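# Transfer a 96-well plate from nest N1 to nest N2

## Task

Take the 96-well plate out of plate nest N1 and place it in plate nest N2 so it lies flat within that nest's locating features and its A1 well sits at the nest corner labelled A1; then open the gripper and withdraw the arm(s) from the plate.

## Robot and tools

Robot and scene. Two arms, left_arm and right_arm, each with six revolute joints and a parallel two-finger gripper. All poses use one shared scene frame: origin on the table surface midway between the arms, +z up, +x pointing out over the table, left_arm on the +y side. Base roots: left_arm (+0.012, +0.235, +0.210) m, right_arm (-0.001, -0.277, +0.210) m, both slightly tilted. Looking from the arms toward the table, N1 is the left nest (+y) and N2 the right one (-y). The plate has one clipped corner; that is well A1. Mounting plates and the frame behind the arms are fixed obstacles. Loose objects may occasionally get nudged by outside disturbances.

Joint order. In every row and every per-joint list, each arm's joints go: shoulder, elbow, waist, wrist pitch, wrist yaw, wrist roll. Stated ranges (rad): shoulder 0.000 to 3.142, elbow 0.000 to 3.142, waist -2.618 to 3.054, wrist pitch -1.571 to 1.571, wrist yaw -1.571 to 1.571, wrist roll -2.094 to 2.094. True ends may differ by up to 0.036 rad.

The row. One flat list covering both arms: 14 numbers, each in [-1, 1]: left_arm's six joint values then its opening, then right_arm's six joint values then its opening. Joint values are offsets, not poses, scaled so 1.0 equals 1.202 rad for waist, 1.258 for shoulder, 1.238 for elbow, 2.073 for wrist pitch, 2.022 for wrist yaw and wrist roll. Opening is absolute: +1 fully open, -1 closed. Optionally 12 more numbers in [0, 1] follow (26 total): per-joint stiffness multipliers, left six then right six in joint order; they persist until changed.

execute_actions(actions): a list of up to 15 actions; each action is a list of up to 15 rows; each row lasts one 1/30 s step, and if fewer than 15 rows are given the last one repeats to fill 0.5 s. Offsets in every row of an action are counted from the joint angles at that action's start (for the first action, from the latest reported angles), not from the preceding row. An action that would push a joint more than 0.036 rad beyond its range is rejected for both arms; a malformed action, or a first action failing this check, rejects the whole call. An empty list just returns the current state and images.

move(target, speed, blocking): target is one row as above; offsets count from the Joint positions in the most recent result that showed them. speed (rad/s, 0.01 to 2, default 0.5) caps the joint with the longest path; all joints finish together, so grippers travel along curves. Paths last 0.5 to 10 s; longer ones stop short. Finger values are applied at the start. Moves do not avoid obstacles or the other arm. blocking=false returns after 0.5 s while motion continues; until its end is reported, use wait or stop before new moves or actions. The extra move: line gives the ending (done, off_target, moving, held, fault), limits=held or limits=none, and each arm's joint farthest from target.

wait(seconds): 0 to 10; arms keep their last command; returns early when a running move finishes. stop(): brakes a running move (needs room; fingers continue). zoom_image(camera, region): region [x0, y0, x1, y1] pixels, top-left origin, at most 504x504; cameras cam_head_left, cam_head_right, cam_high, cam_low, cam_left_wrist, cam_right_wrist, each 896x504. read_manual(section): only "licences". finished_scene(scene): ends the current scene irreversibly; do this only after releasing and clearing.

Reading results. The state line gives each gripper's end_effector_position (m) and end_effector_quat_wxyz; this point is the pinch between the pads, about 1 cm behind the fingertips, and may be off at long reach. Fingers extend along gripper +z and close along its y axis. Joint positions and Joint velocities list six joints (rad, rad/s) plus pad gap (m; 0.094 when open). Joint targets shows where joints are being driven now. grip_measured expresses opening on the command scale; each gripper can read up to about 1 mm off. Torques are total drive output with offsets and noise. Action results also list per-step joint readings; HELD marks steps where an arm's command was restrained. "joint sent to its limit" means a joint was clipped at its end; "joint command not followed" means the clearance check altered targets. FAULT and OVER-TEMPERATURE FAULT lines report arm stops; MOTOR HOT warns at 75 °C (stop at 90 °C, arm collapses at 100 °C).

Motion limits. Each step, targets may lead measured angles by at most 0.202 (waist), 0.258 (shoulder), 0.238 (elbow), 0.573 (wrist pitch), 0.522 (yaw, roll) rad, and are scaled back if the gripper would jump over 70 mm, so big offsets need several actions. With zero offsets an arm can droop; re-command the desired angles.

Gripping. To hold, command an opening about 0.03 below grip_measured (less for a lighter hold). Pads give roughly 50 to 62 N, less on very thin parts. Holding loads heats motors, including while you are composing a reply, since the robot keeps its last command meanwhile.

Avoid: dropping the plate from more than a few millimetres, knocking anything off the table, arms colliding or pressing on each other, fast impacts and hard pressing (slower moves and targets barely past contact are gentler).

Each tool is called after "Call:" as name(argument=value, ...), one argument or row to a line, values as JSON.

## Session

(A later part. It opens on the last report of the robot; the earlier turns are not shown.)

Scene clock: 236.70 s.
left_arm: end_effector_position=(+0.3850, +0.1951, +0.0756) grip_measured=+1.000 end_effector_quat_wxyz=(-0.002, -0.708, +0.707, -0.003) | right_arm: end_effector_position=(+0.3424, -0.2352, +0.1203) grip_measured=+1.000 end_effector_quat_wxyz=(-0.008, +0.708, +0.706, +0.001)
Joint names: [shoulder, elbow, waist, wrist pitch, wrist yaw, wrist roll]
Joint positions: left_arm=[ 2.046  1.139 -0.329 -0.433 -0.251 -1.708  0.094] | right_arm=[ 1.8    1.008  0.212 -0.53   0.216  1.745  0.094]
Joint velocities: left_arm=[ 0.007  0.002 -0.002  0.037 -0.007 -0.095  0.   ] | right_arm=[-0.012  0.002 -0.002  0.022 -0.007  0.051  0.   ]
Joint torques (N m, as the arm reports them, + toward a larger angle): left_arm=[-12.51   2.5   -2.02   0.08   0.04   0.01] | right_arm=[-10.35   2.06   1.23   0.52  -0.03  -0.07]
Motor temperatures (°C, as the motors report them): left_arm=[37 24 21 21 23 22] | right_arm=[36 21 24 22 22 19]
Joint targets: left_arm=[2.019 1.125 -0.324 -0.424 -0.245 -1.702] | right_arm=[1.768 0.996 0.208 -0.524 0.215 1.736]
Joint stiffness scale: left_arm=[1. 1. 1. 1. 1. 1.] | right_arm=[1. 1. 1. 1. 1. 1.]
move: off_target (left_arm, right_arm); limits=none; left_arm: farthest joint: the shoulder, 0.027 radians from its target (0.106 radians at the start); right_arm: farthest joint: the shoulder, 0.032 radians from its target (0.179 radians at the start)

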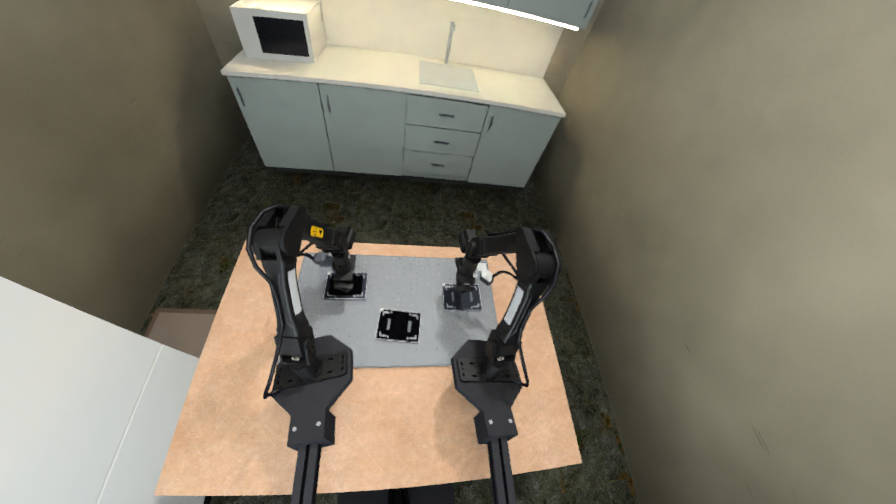

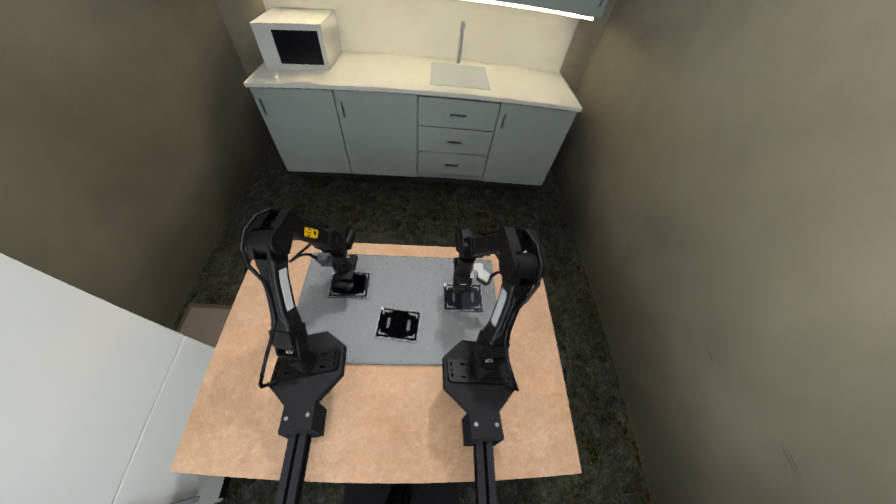

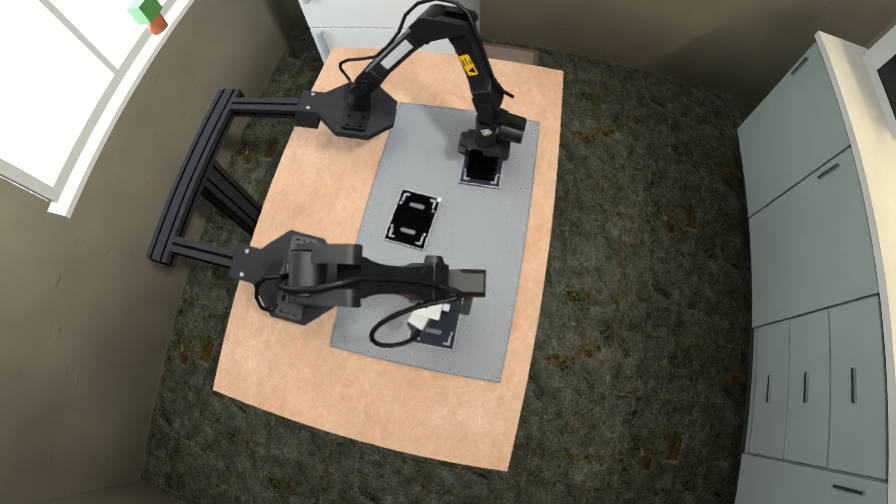

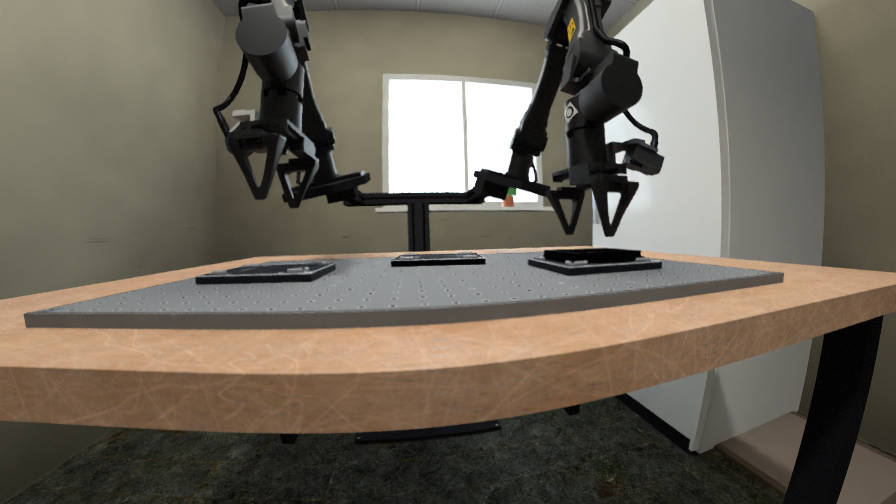

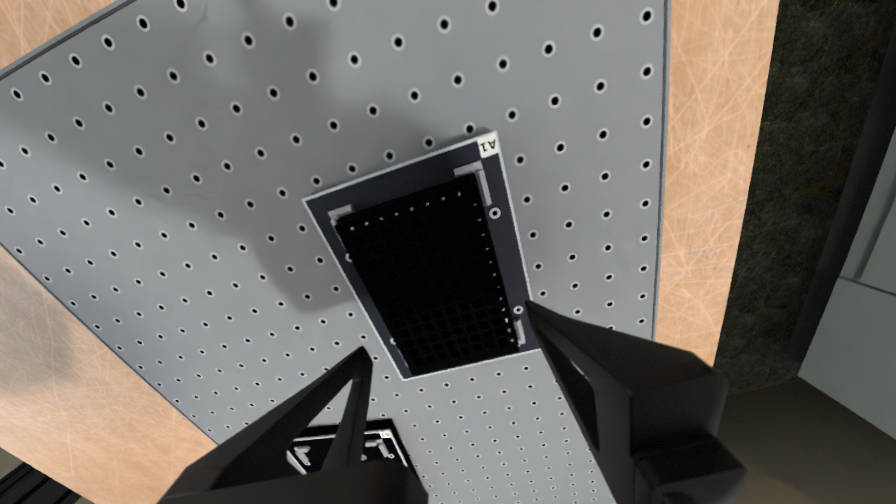

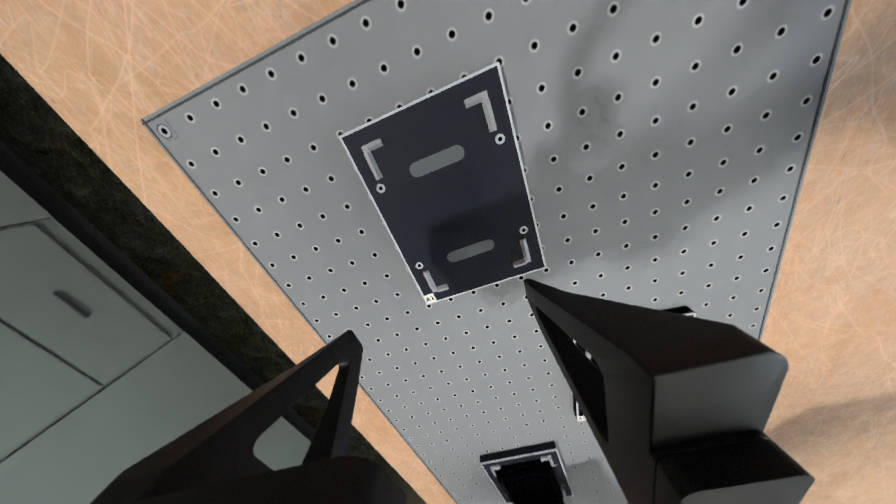

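Call:
move(
  target=[0.0533,-0.0105,0.016,0.034,0,0.01,1, -0.067,-0.132,-0.148,0.0706,-0.023,-0.0907,1],
  speed=0.3,
)

Scene clock: 281.77 s.
left_arm: end_effector_position=(+0.3844, +0.1952, +0.0555) grip_measured=+1.000 end_effector_quat_wxyz=(-0.002, -0.707, +0.707, -0.002) | right_arm: end_effector_position=(+0.3217, -0.2867, +0.1013) grip_measured=+1.000 end_effector_quat_wxyz=(-0.003, +0.708, +0.706, +0.006)
Joint names: [shoulder, elbow, waist, wrist pitch, wrist yaw, wrist roll]
Joint positions: left_arm=[ 2.105  1.139 -0.316 -0.373 -0.251 -1.694  0.094] | right_arm=[ 1.744  0.86   0.038 -0.39   0.171  1.572  0.094]
Joint velocities: left_arm=[-0.012  0.002 -0.002 -0.007 -0.022 -0.037  0.   ] | right_arm=[-0.017  0.007  0.022  0.007  0.037 -0.037  0.   ]
Joint torques (N m, as the arm reports them, + toward a larger angle): left_arm=[-9.9   2.37 -1.93  0.08 -0.02  0.01] | right_arm=[-9.6   1.5   0.78  0.51 -0.04 -0.04]
Motor temperatures (°C, as the motors report them): left_arm=[39 23 21 21 22 22] | right_arm=[35 20 24 22 22 19]
Joint targets: left_arm=[2.113 1.126 -0.310 -0.363 -0.251 -1.688] | right_arm=[1.715 0.845 0.034 -0.383 0.170 1.562]
Joint stiffness scale: left_arm=[1. 1. 1. 1. 1. 1.] | right_arm=[1. 1. 1. 1. 1. 1.]
move: off_target (right_arm); limits=none; left_arm: farthest joint: the elbow, 0.013 radians from its target (0.013 radians at the start); right_arm: farthest joint: the shoulder, 0.029 radians from its target (0.084 radians at the start)

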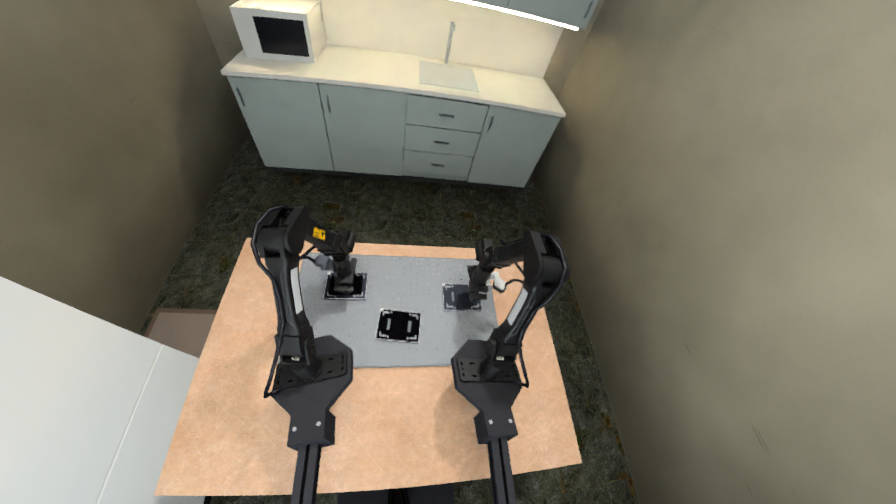

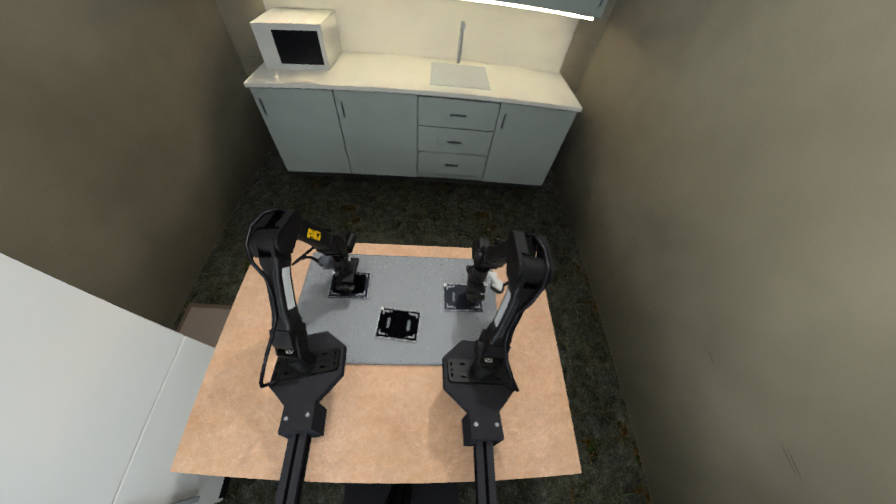

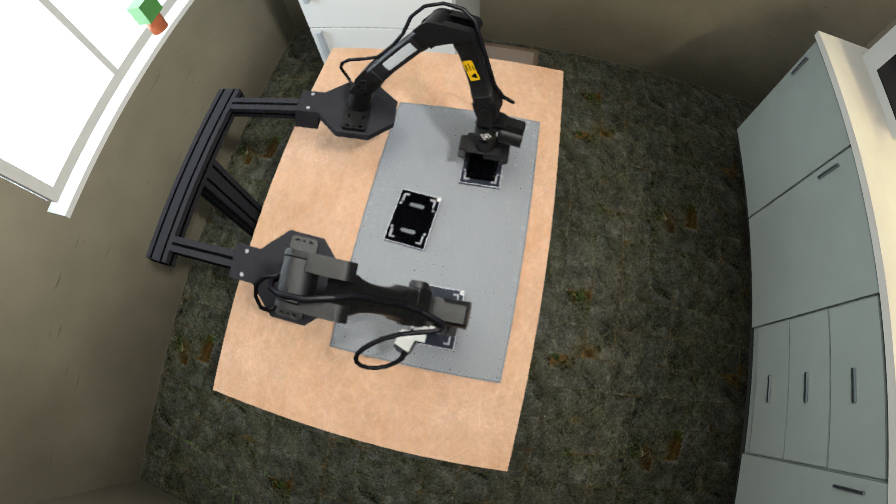

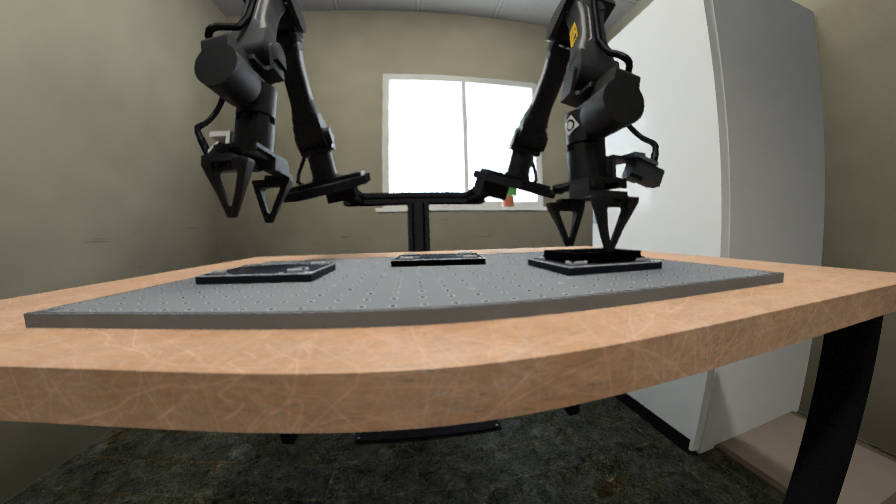

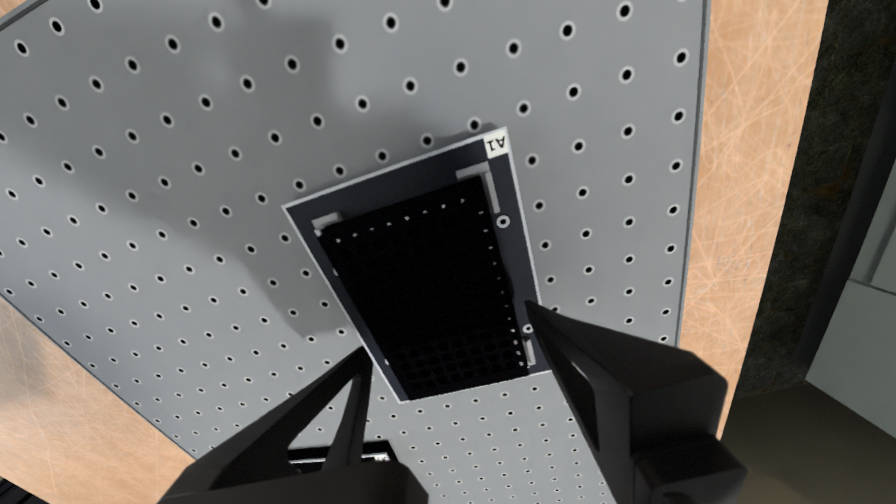

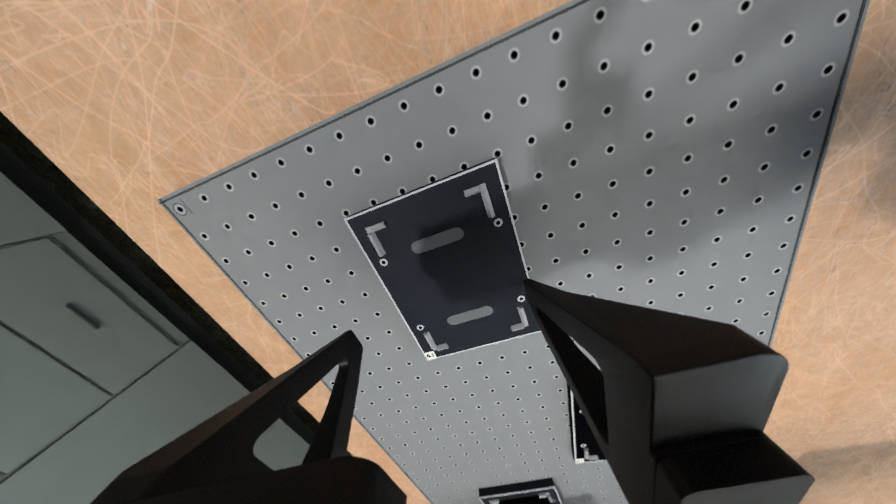

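Call:
zoom_image(
  camera="cam_left_wrist",
  region=[300, 200, 600, 420],
)

Call:
zoom_image(
  camera="cam_low",
  region=[520, 190, 680, 290],
)

Call:
zoom_image(
  camera="cam_head_left",
  region=[300, 240, 400, 320],
)

Region (300, 200, 600, 420) of cam_left_wrist's 896x504 image, scaled by 1.680, with more detail than that image has; it fills the top 370 rows of this view, and the rest is white.

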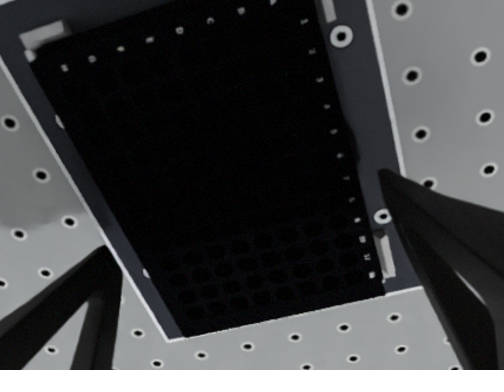

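Region (520, 190, 680, 290) of cam_low's 896x504 image, scaled by 3.150, with more detail than that image has; it fills the top 315 rows of this view, and the rest is white.

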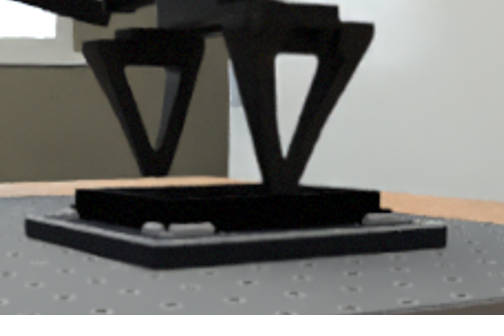

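Region (300, 240, 400, 320) of cam_head_left's 896x504 image, scaled by 5.040, with more detail than that image has; it fills the top 403 rows of this view, and the rest is white.

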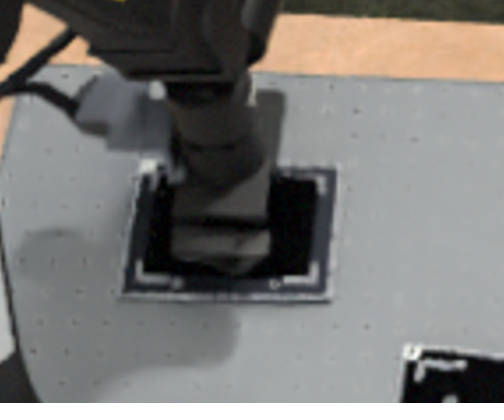

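Call:
move(
  target=[-0.032,-0.024,0.025,0.0097,0,0.0153,1, -0.023,-0.012,-0.003,0.003,0,-0.005,1],
  speed=0.15,
)

Scene clock: 333.97 s.
left_arm: end_effector_position=(+0.3853, +0.2058, +0.0564) grip_measured=+1.000 end_effector_quat_wxyz=(+0.003, -0.708, +0.706, -0.003) | right_arm: end_effector_position=(+0.3218, -0.2867, +0.1013) grip_measured=+1.000 end_effector_quat_wxyz=(-0.003, +0.708, +0.706, +0.006)
Joint names: [shoulder, elbow, waist, wrist pitch, wrist yaw, wrist roll]
Joint positions: left_arm=[ 2.089  1.126 -0.291 -0.362 -0.251 -1.669  0.094] | right_arm=[ 1.744  0.86   0.038 -0.389  0.171  1.571  0.094]
Joint velocities: left_arm=[-0.012  0.002 -0.027  0.066  0.007 -0.11   0.   ] | right_arm=[-0.012 -0.017 -0.007 -0.037 -0.007  0.007  0.   ]
Joint torques (N m, as the arm reports them, + toward a larger angle): left_arm=[-12.42   2.07  -1.99   0.1   -0.02   0.01] | right_arm=[-9.6   1.52  0.84  0.54  0.   -0.07]
Motor temperatures (°C, as the motors report them): left_arm=[37 23 21 21 22 22] | right_arm=[35 20 23 22 22 19]
Joint targets: left_arm=[2.065 1.110 -0.286 -0.352 -0.251 -1.663] | right_arm=[1.715 0.845 0.034 -0.383 0.171 1.562]
Joint stiffness scale: left_arm=[1. 1. 1. 1. 1. 1.] | right_arm=[1. 1. 1. 1. 1. 1.]
move: off_target (left_arm, right_arm); limits=none; left_arm: farthest joint: the shoulder, 0.025 radians from its target (0.040 radians at the start); right_arm: farthest joint: the shoulder, 0.029 radians from its target (0.029 radians at the start)

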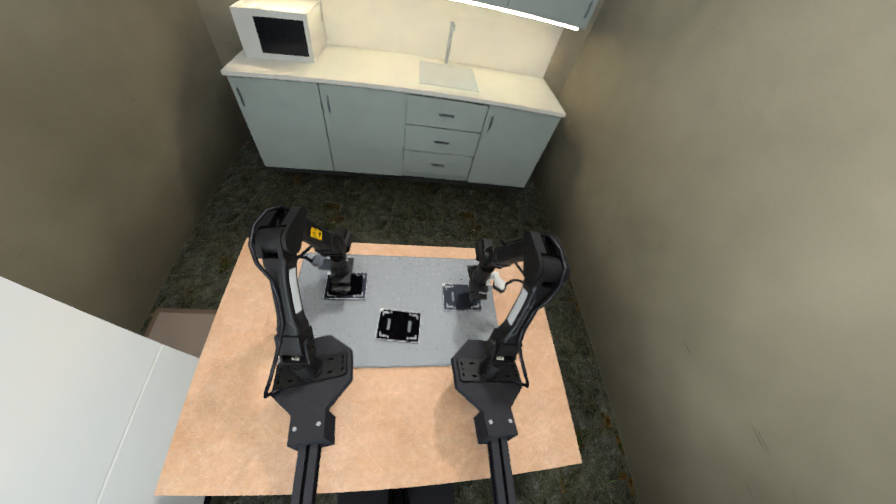

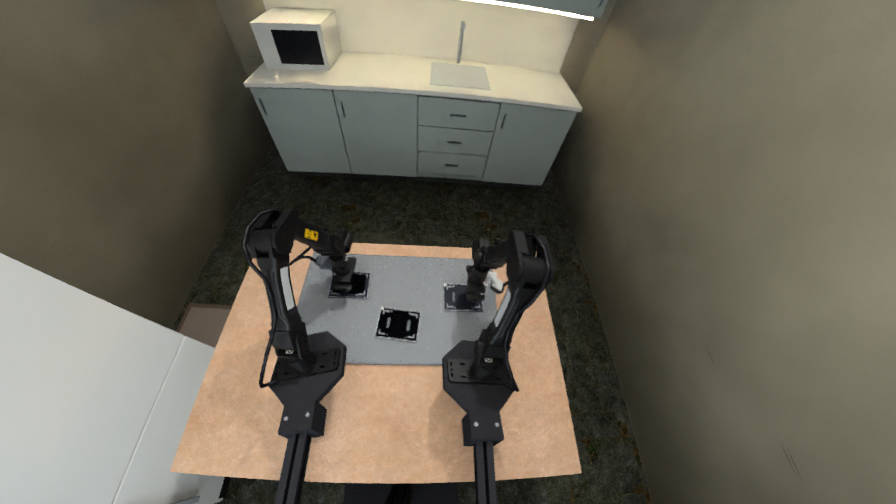

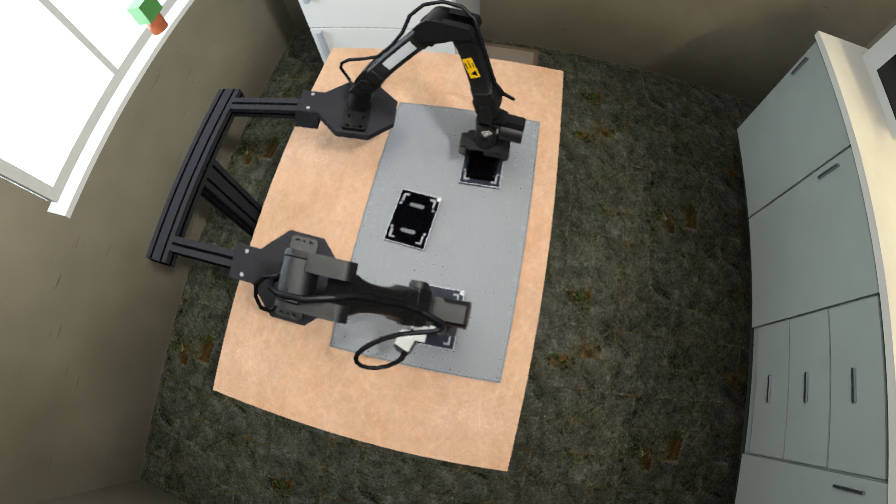

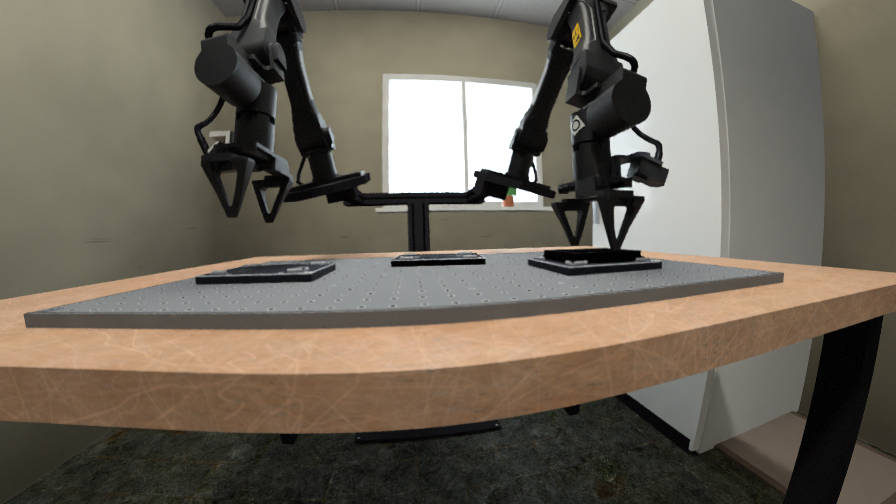

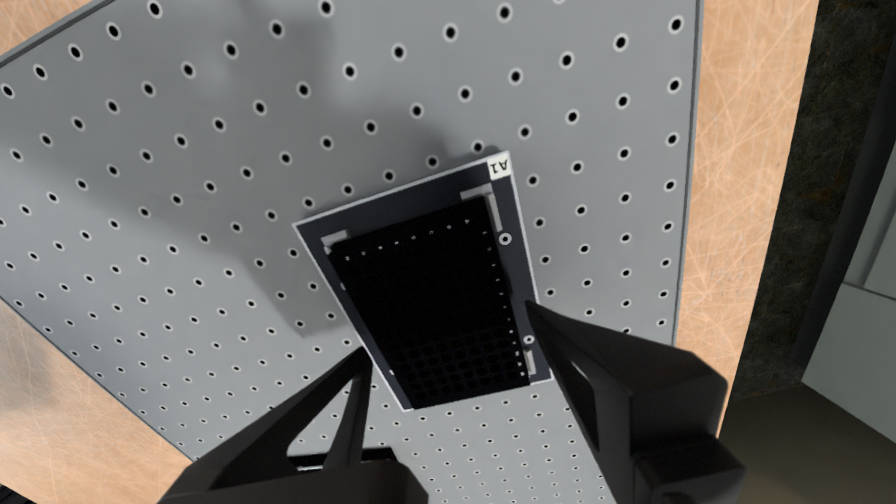

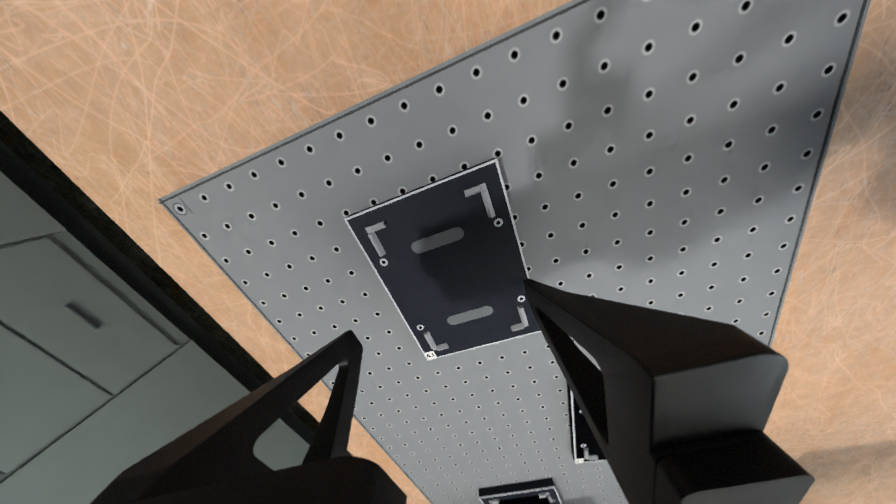

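Call:
zoom_image(
  camera="cam_left_wrist",
  region=[320, 200, 580, 420],
)

Region (320, 200, 580, 420) of cam_left_wrist's 896x504 image, scaled by 1.938, with more detail than that image has; it fills the top 426 rows of this view, and the rest is white.

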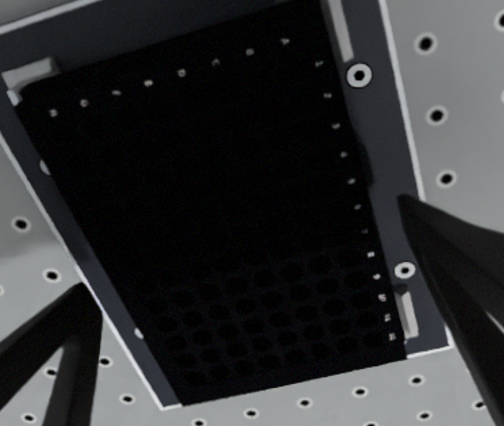

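Call:
move(
  target=[0.045,-0.0155,0.015,0.0294,0,0.009,1, -0.023,-0.012,-0.003,0.003,0,-0.005,1],
  speed=0.08,
)

Scene clock: 348.13 s.
left_arm: end_effector_position=(+0.3845, +0.2065, +0.0403) grip_measured=+1.000 end_effector_quat_wxyz=(+0.004, -0.707, +0.707, -0.002) | right_arm: end_effector_position=(+0.3218, -0.2867, +0.1013) grip_measured=+1.000 end_effector_quat_wxyz=(-0.003, +0.708, +0.707, +0.006)
Joint names: [shoulder, elbow, waist, wrist pitch, wrist yaw, wrist roll]
Joint positions: left_arm=[ 2.138  1.126 -0.279 -0.311 -0.251 -1.657  0.094] | right_arm=[ 1.744  0.86   0.038 -0.389  0.171  1.57   0.094]
Joint velocities: left_arm=[ 0.002  0.002 -0.002 -0.037 -0.007  0.007  0.   ] | right_arm=[ 0.002  0.002  0.012 -0.037 -0.022 -0.037  0.   ]
Joint torques (N m, as the arm reports them, + toward a larger angle): left_arm=[-9.89  1.65 -1.85  0.12 -0.03  0.01] | right_arm=[-9.6   1.53  0.83  0.56 -0.01 -0.07]
Motor temperatures (°C, as the motors report them): left_arm=[39 23 21 21 22 22] | right_arm=[35 20 23 22 22 19]
Joint targets: left_arm=[2.146 1.107 -0.273 -0.301 -0.251 -1.651] | right_arm=[1.715 0.845 0.034 -0.383 0.171 1.561]
Joint stiffness scale: left_arm=[1. 1. 1. 1. 1. 1.] | right_arm=[1. 1. 1. 1. 1. 1.]
move: off_target (right_arm); limits=none; left_arm: farthest joint: the elbow, 0.020 radians from its target (0.020 radians at the start); right_arm: farthest joint: the shoulder, 0.029 radians from its target (0.029 radians at the start)

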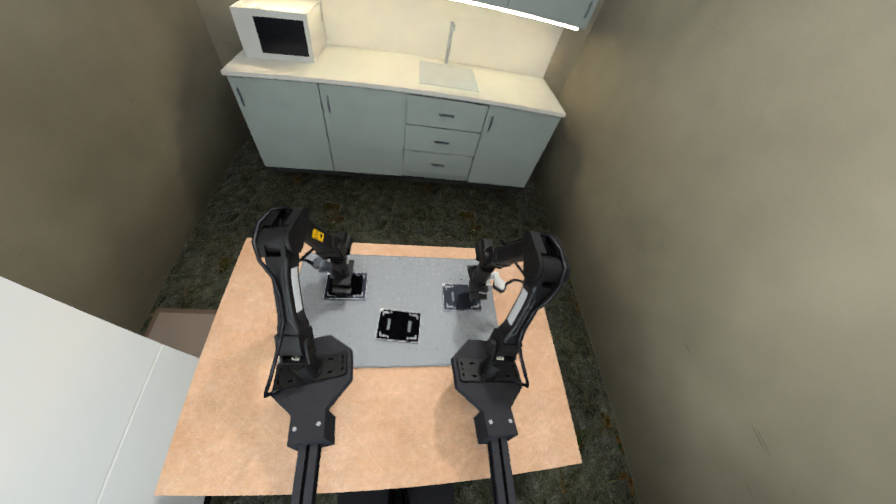

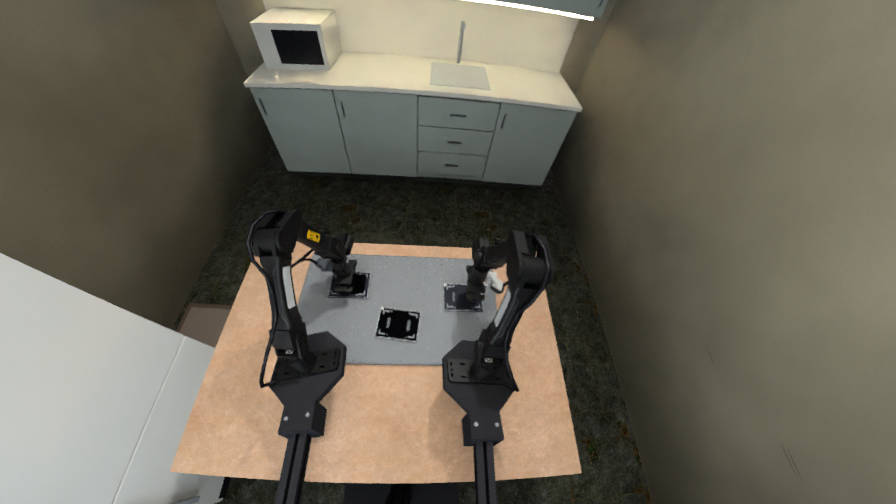

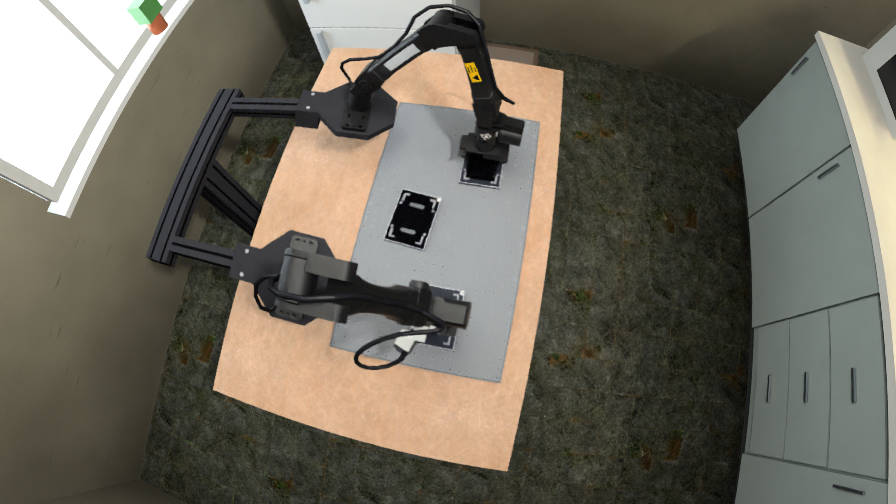

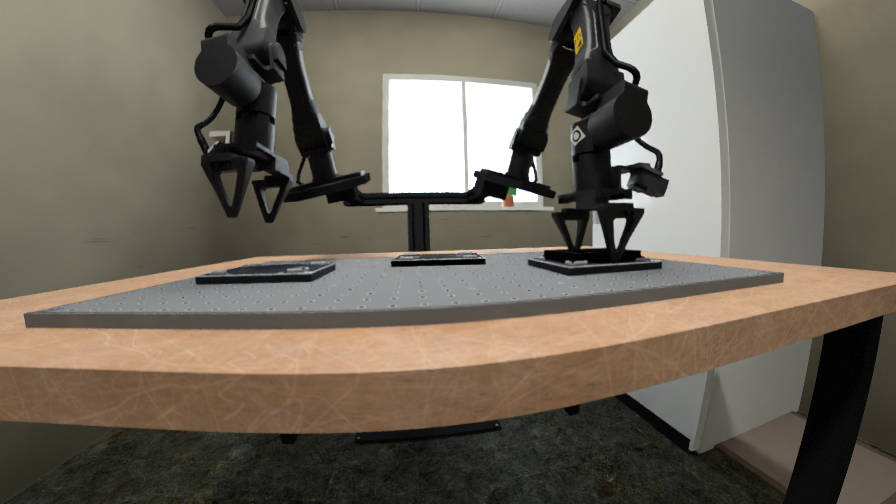

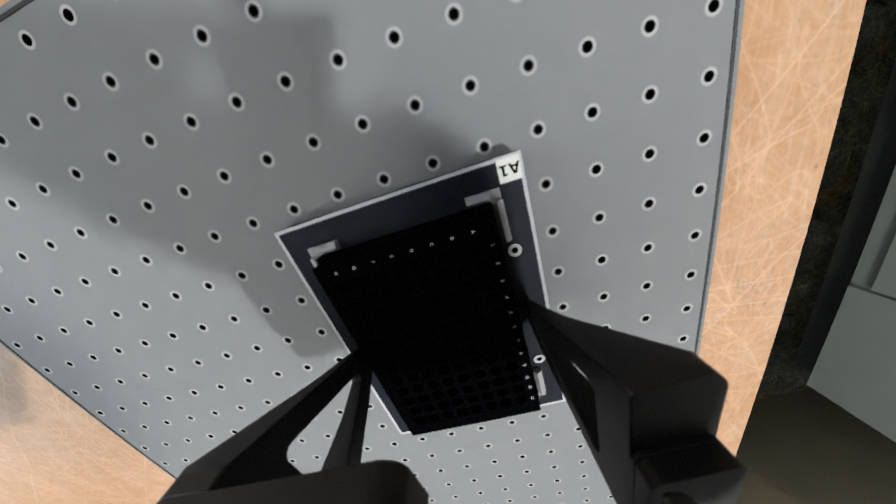

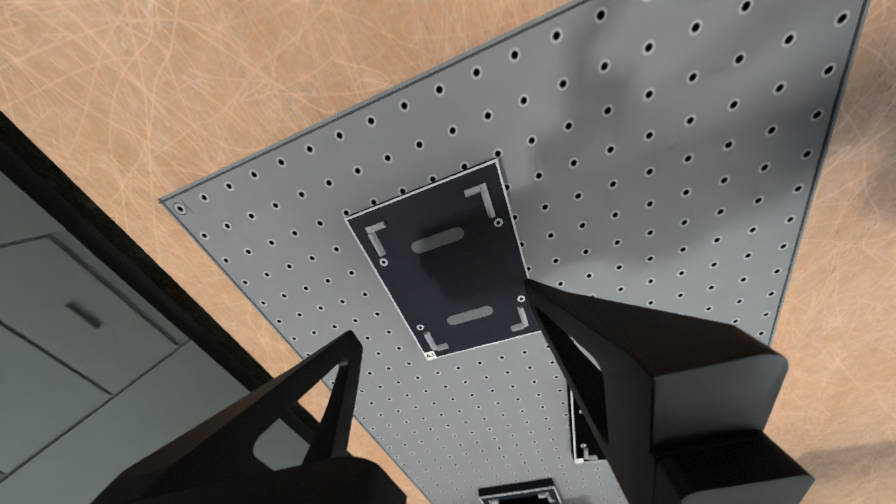

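Call:
zoom_image(
  camera="cam_low",
  region=[530, 200, 680, 290],
)

Call:
zoom_image(
  camera="cam_left_wrist",
  region=[320, 220, 600, 440],
)

Region (530, 200, 680, 290) of cam_low's 896x504 image, scaled by 3.360, with more detail than that image has; it fills the top 302 rows of this view, and the rest is white.

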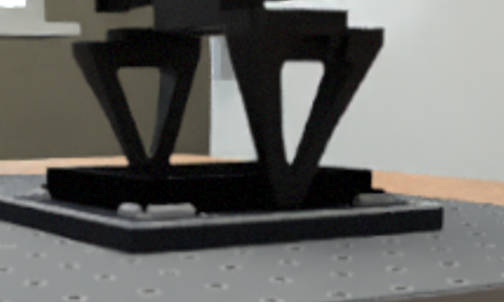

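Region (320, 220, 600, 440) of cam_left_wrist's 896x504 image, scaled by 1.800, with more detail than that image has; it fills the top 396 rows of this view, and the rest is white.

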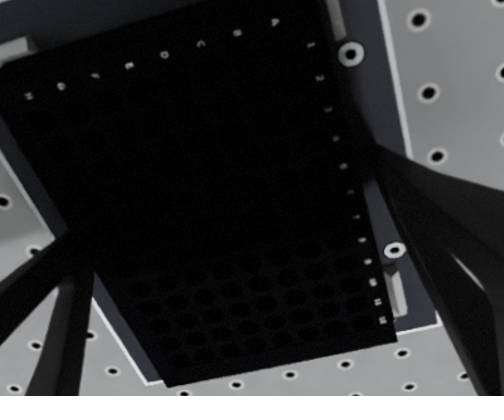

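Call:
execute_actions(
  actions=[
    [[0.006,-0.0155,0.005,0.005,0,0.003,0.9, -0.023,-0.012,-0.003,0.003,0,-0.005,1],[0.006,-0.0155,0.005,0.005,0,0.003,0.85, -0.023,-0.012,-0.003,0.003,0,-0.005,1],[0.006,-0.0155,0.005,0.005,0,0.003,0.82, -0.023,-0.012,-0.003,0.003,0,-0.005,1],[0.006,-0.0155,0.005,0.005,0,0.003,0.79, -0.023,-0.012,-0.003,0.003,0,-0.005,1],[0.006,-0.0155,0.005,0.005,0,0.003,0.76, -0.023,-0.012,-0.003,0.003,0,-0.005,1]],
    [[0,0,0,0,0,0,0.76,0,0,0,0,0,0,1]],
  ],
)

Scene clock: 358.03 s.
left_arm: end_effector_position=(+0.3842, +0.2065, +0.0401) grip_measured=+0.779 end_effector_quat_wxyz=(+0.004, -0.707, +0.707, -0.002) | right_arm: end_effector_position=(+0.3218, -0.2867, +0.1013) grip_measured=+1.000 end_effector_quat_wxyz=(-0.003, +0.707, +0.707, +0.006)
Joint names: [shoulder, elbow, waist, wrist pitch, wrist yaw, wrist roll]
Joint positions: left_arm=[ 2.138  1.125 -0.279 -0.31  -0.251 -1.656  0.084] | right_arm=[ 1.744  0.86   0.038 -0.389  0.171  1.57   0.094]
Joint velocities: left_arm=[ 0.017  0.012 -0.002 -0.051 -0.007 -0.007  0.001] | right_arm=[-0.017 -0.002  0.012 -0.037 -0.022 -0.066  0.   ]
Joint torques (N m, as the arm reports them, + toward a larger angle): left_arm=[-10.56   3.2   -2.37   0.02  -0.03  -0.04] | right_arm=[-7.37  2.53  1.08  0.47  0.    0.02]
Motor temperatures (°C, as the motors report them): left_arm=[38 23 21 21 22 22] | right_arm=[35 20 23 22 22 19]
Joint targets: left_arm=[2.138 1.125 -0.279 -0.310 -0.251 -1.656] | right_arm=[1.744 0.860 0.038 -0.389 0.171 1.570]
Joint stiffness scale: left_arm=[1. 1. 1. 1. 1. 1.] | right_arm=[1. 1. 1. 1. 1. 1.]
Step readings (joint positions; steps 1 to 15: 1st action; 16 to 30: 2nd action):
0: left_arm=[2.138 1.126 -0.279 -0.310 -0.251 -1.657] | right_arm=[1.744 0.860 0.038 -0.389 0.171 1.570]
1: left_arm=[2.138 1.126 -0.279 -0.310 -0.251 -1.657] | right_arm=[1.744 0.860 0.038 -0.389 0.171 1.570]
2: left_arm=[2.138 1.126 -0.279 -0.310 -0.251 -1.656] | right_arm=[1.744 0.860 0.038 -0.389 0.171 1.570]
4: left_arm=[2.138 1.126 -0.279 -0.310 -0.251 -1.656] | right_arm=[1.744 0.860 0.038 -0.389 0.171 1.570]
8: left_arm=[2.138 1.125 -0.279 -0.310 -0.251 -1.656] | right_arm=[1.744 0.860 0.038 -0.389 0.171 1.570]
15: left_arm=[2.138 1.125 -0.279 -0.310 -0.251 -1.656] | right_arm=[1.744 0.860 0.038 -0.389 0.171 1.570]
16: left_arm=[2.138 1.125 -0.279 -0.310 -0.251 -1.656] | right_arm=[1.744 0.860 0.038 -0.389 0.171 1.570]
17: left_arm=[2.138 1.125 -0.279 -0.310 -0.251 -1.656] | right_arm=[1.744 0.860 0.038 -0.389 0.171 1.570]
19: left_arm=[2.138 1.125 -0.279 -0.310 -0.251 -1.656] | right_arm=[1.744 0.860 0.038 -0.389 0.171 1.570]
23: left_arm=[2.138 1.125 -0.279 -0.310 -0.251 -1.656] | right_arm=[1.744 0.860 0.038 -0.389 0.171 1.570]
30: Joint positions above

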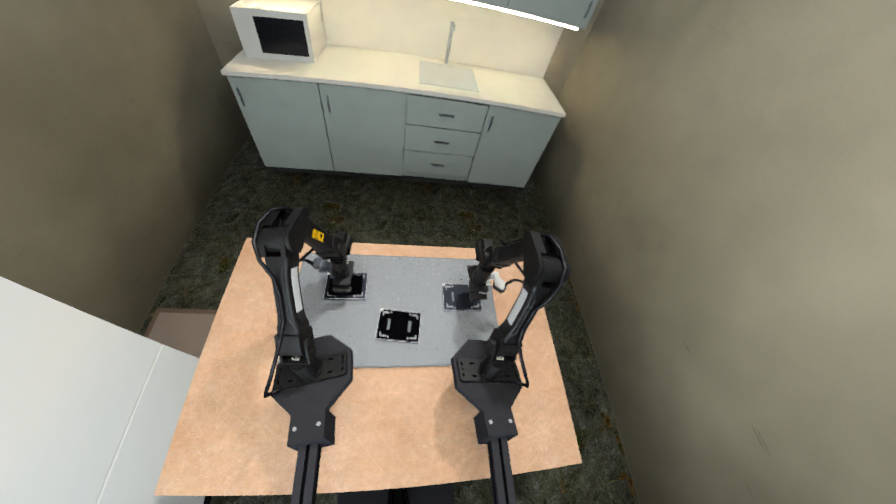

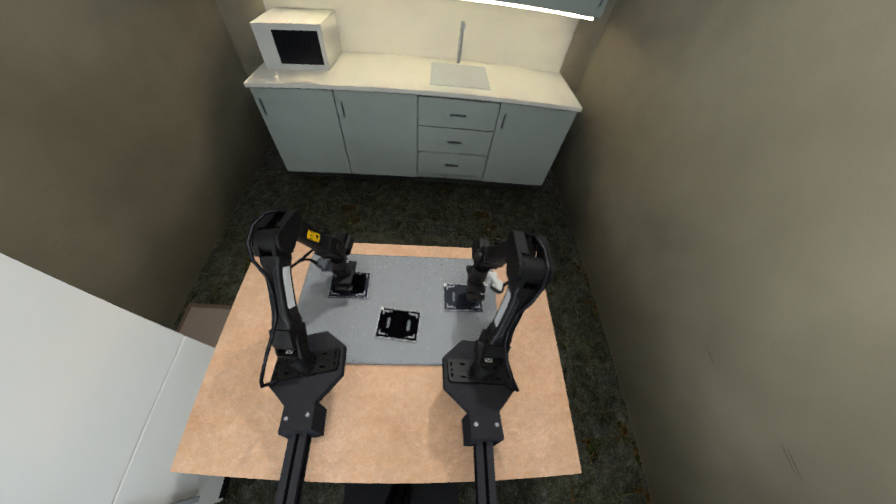

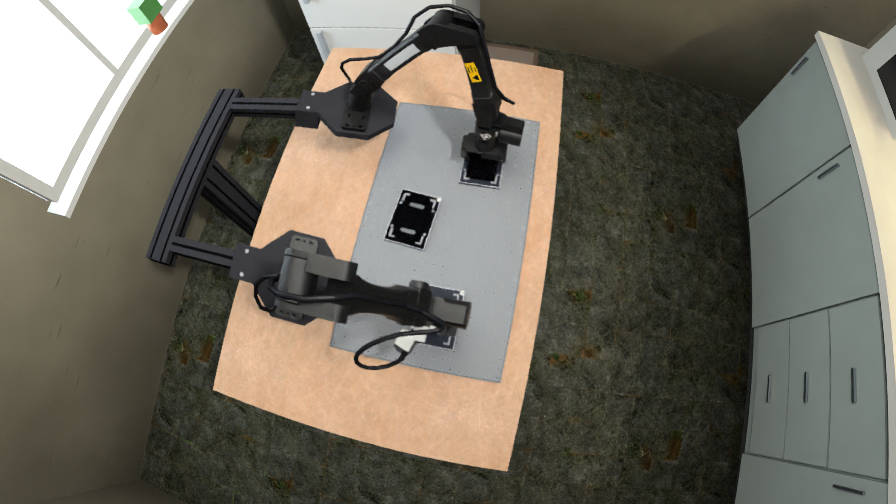

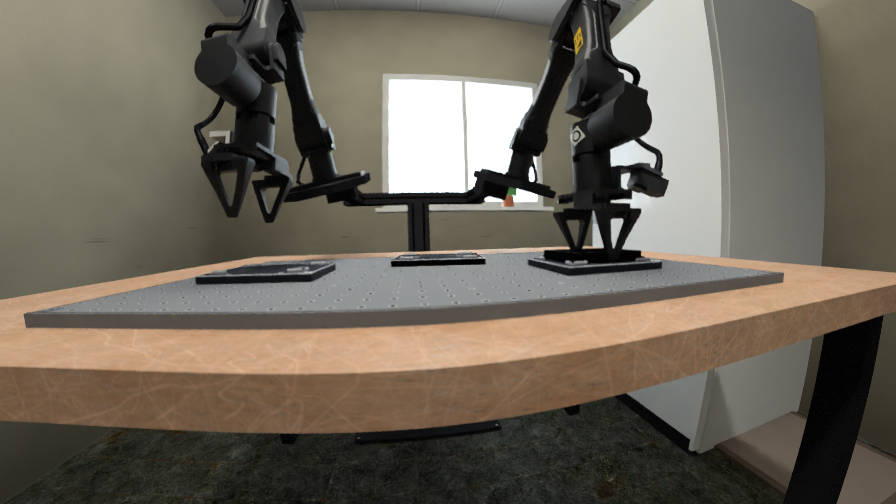

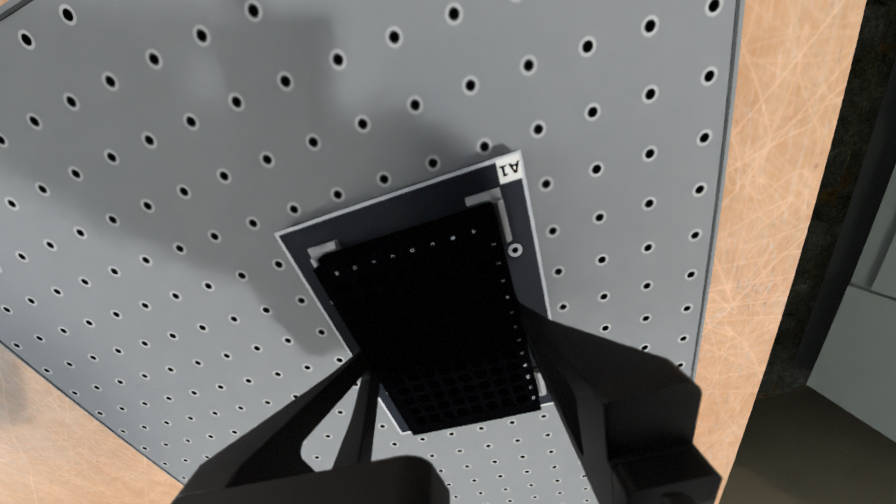

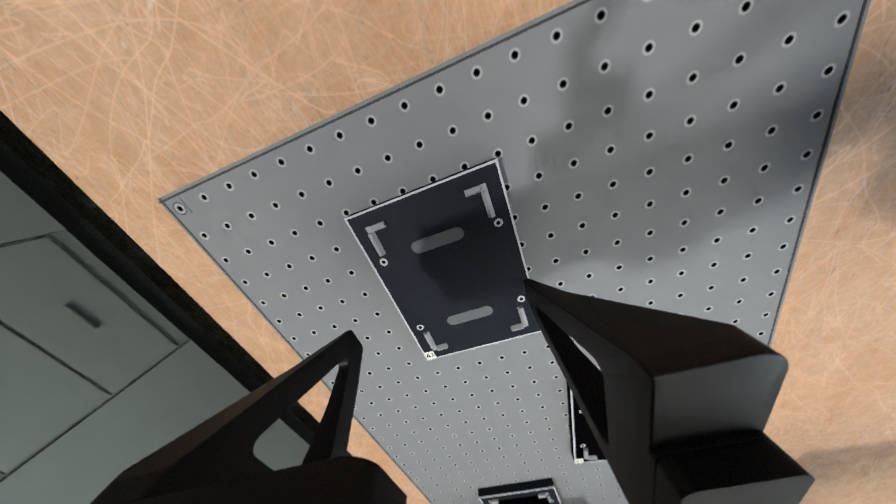

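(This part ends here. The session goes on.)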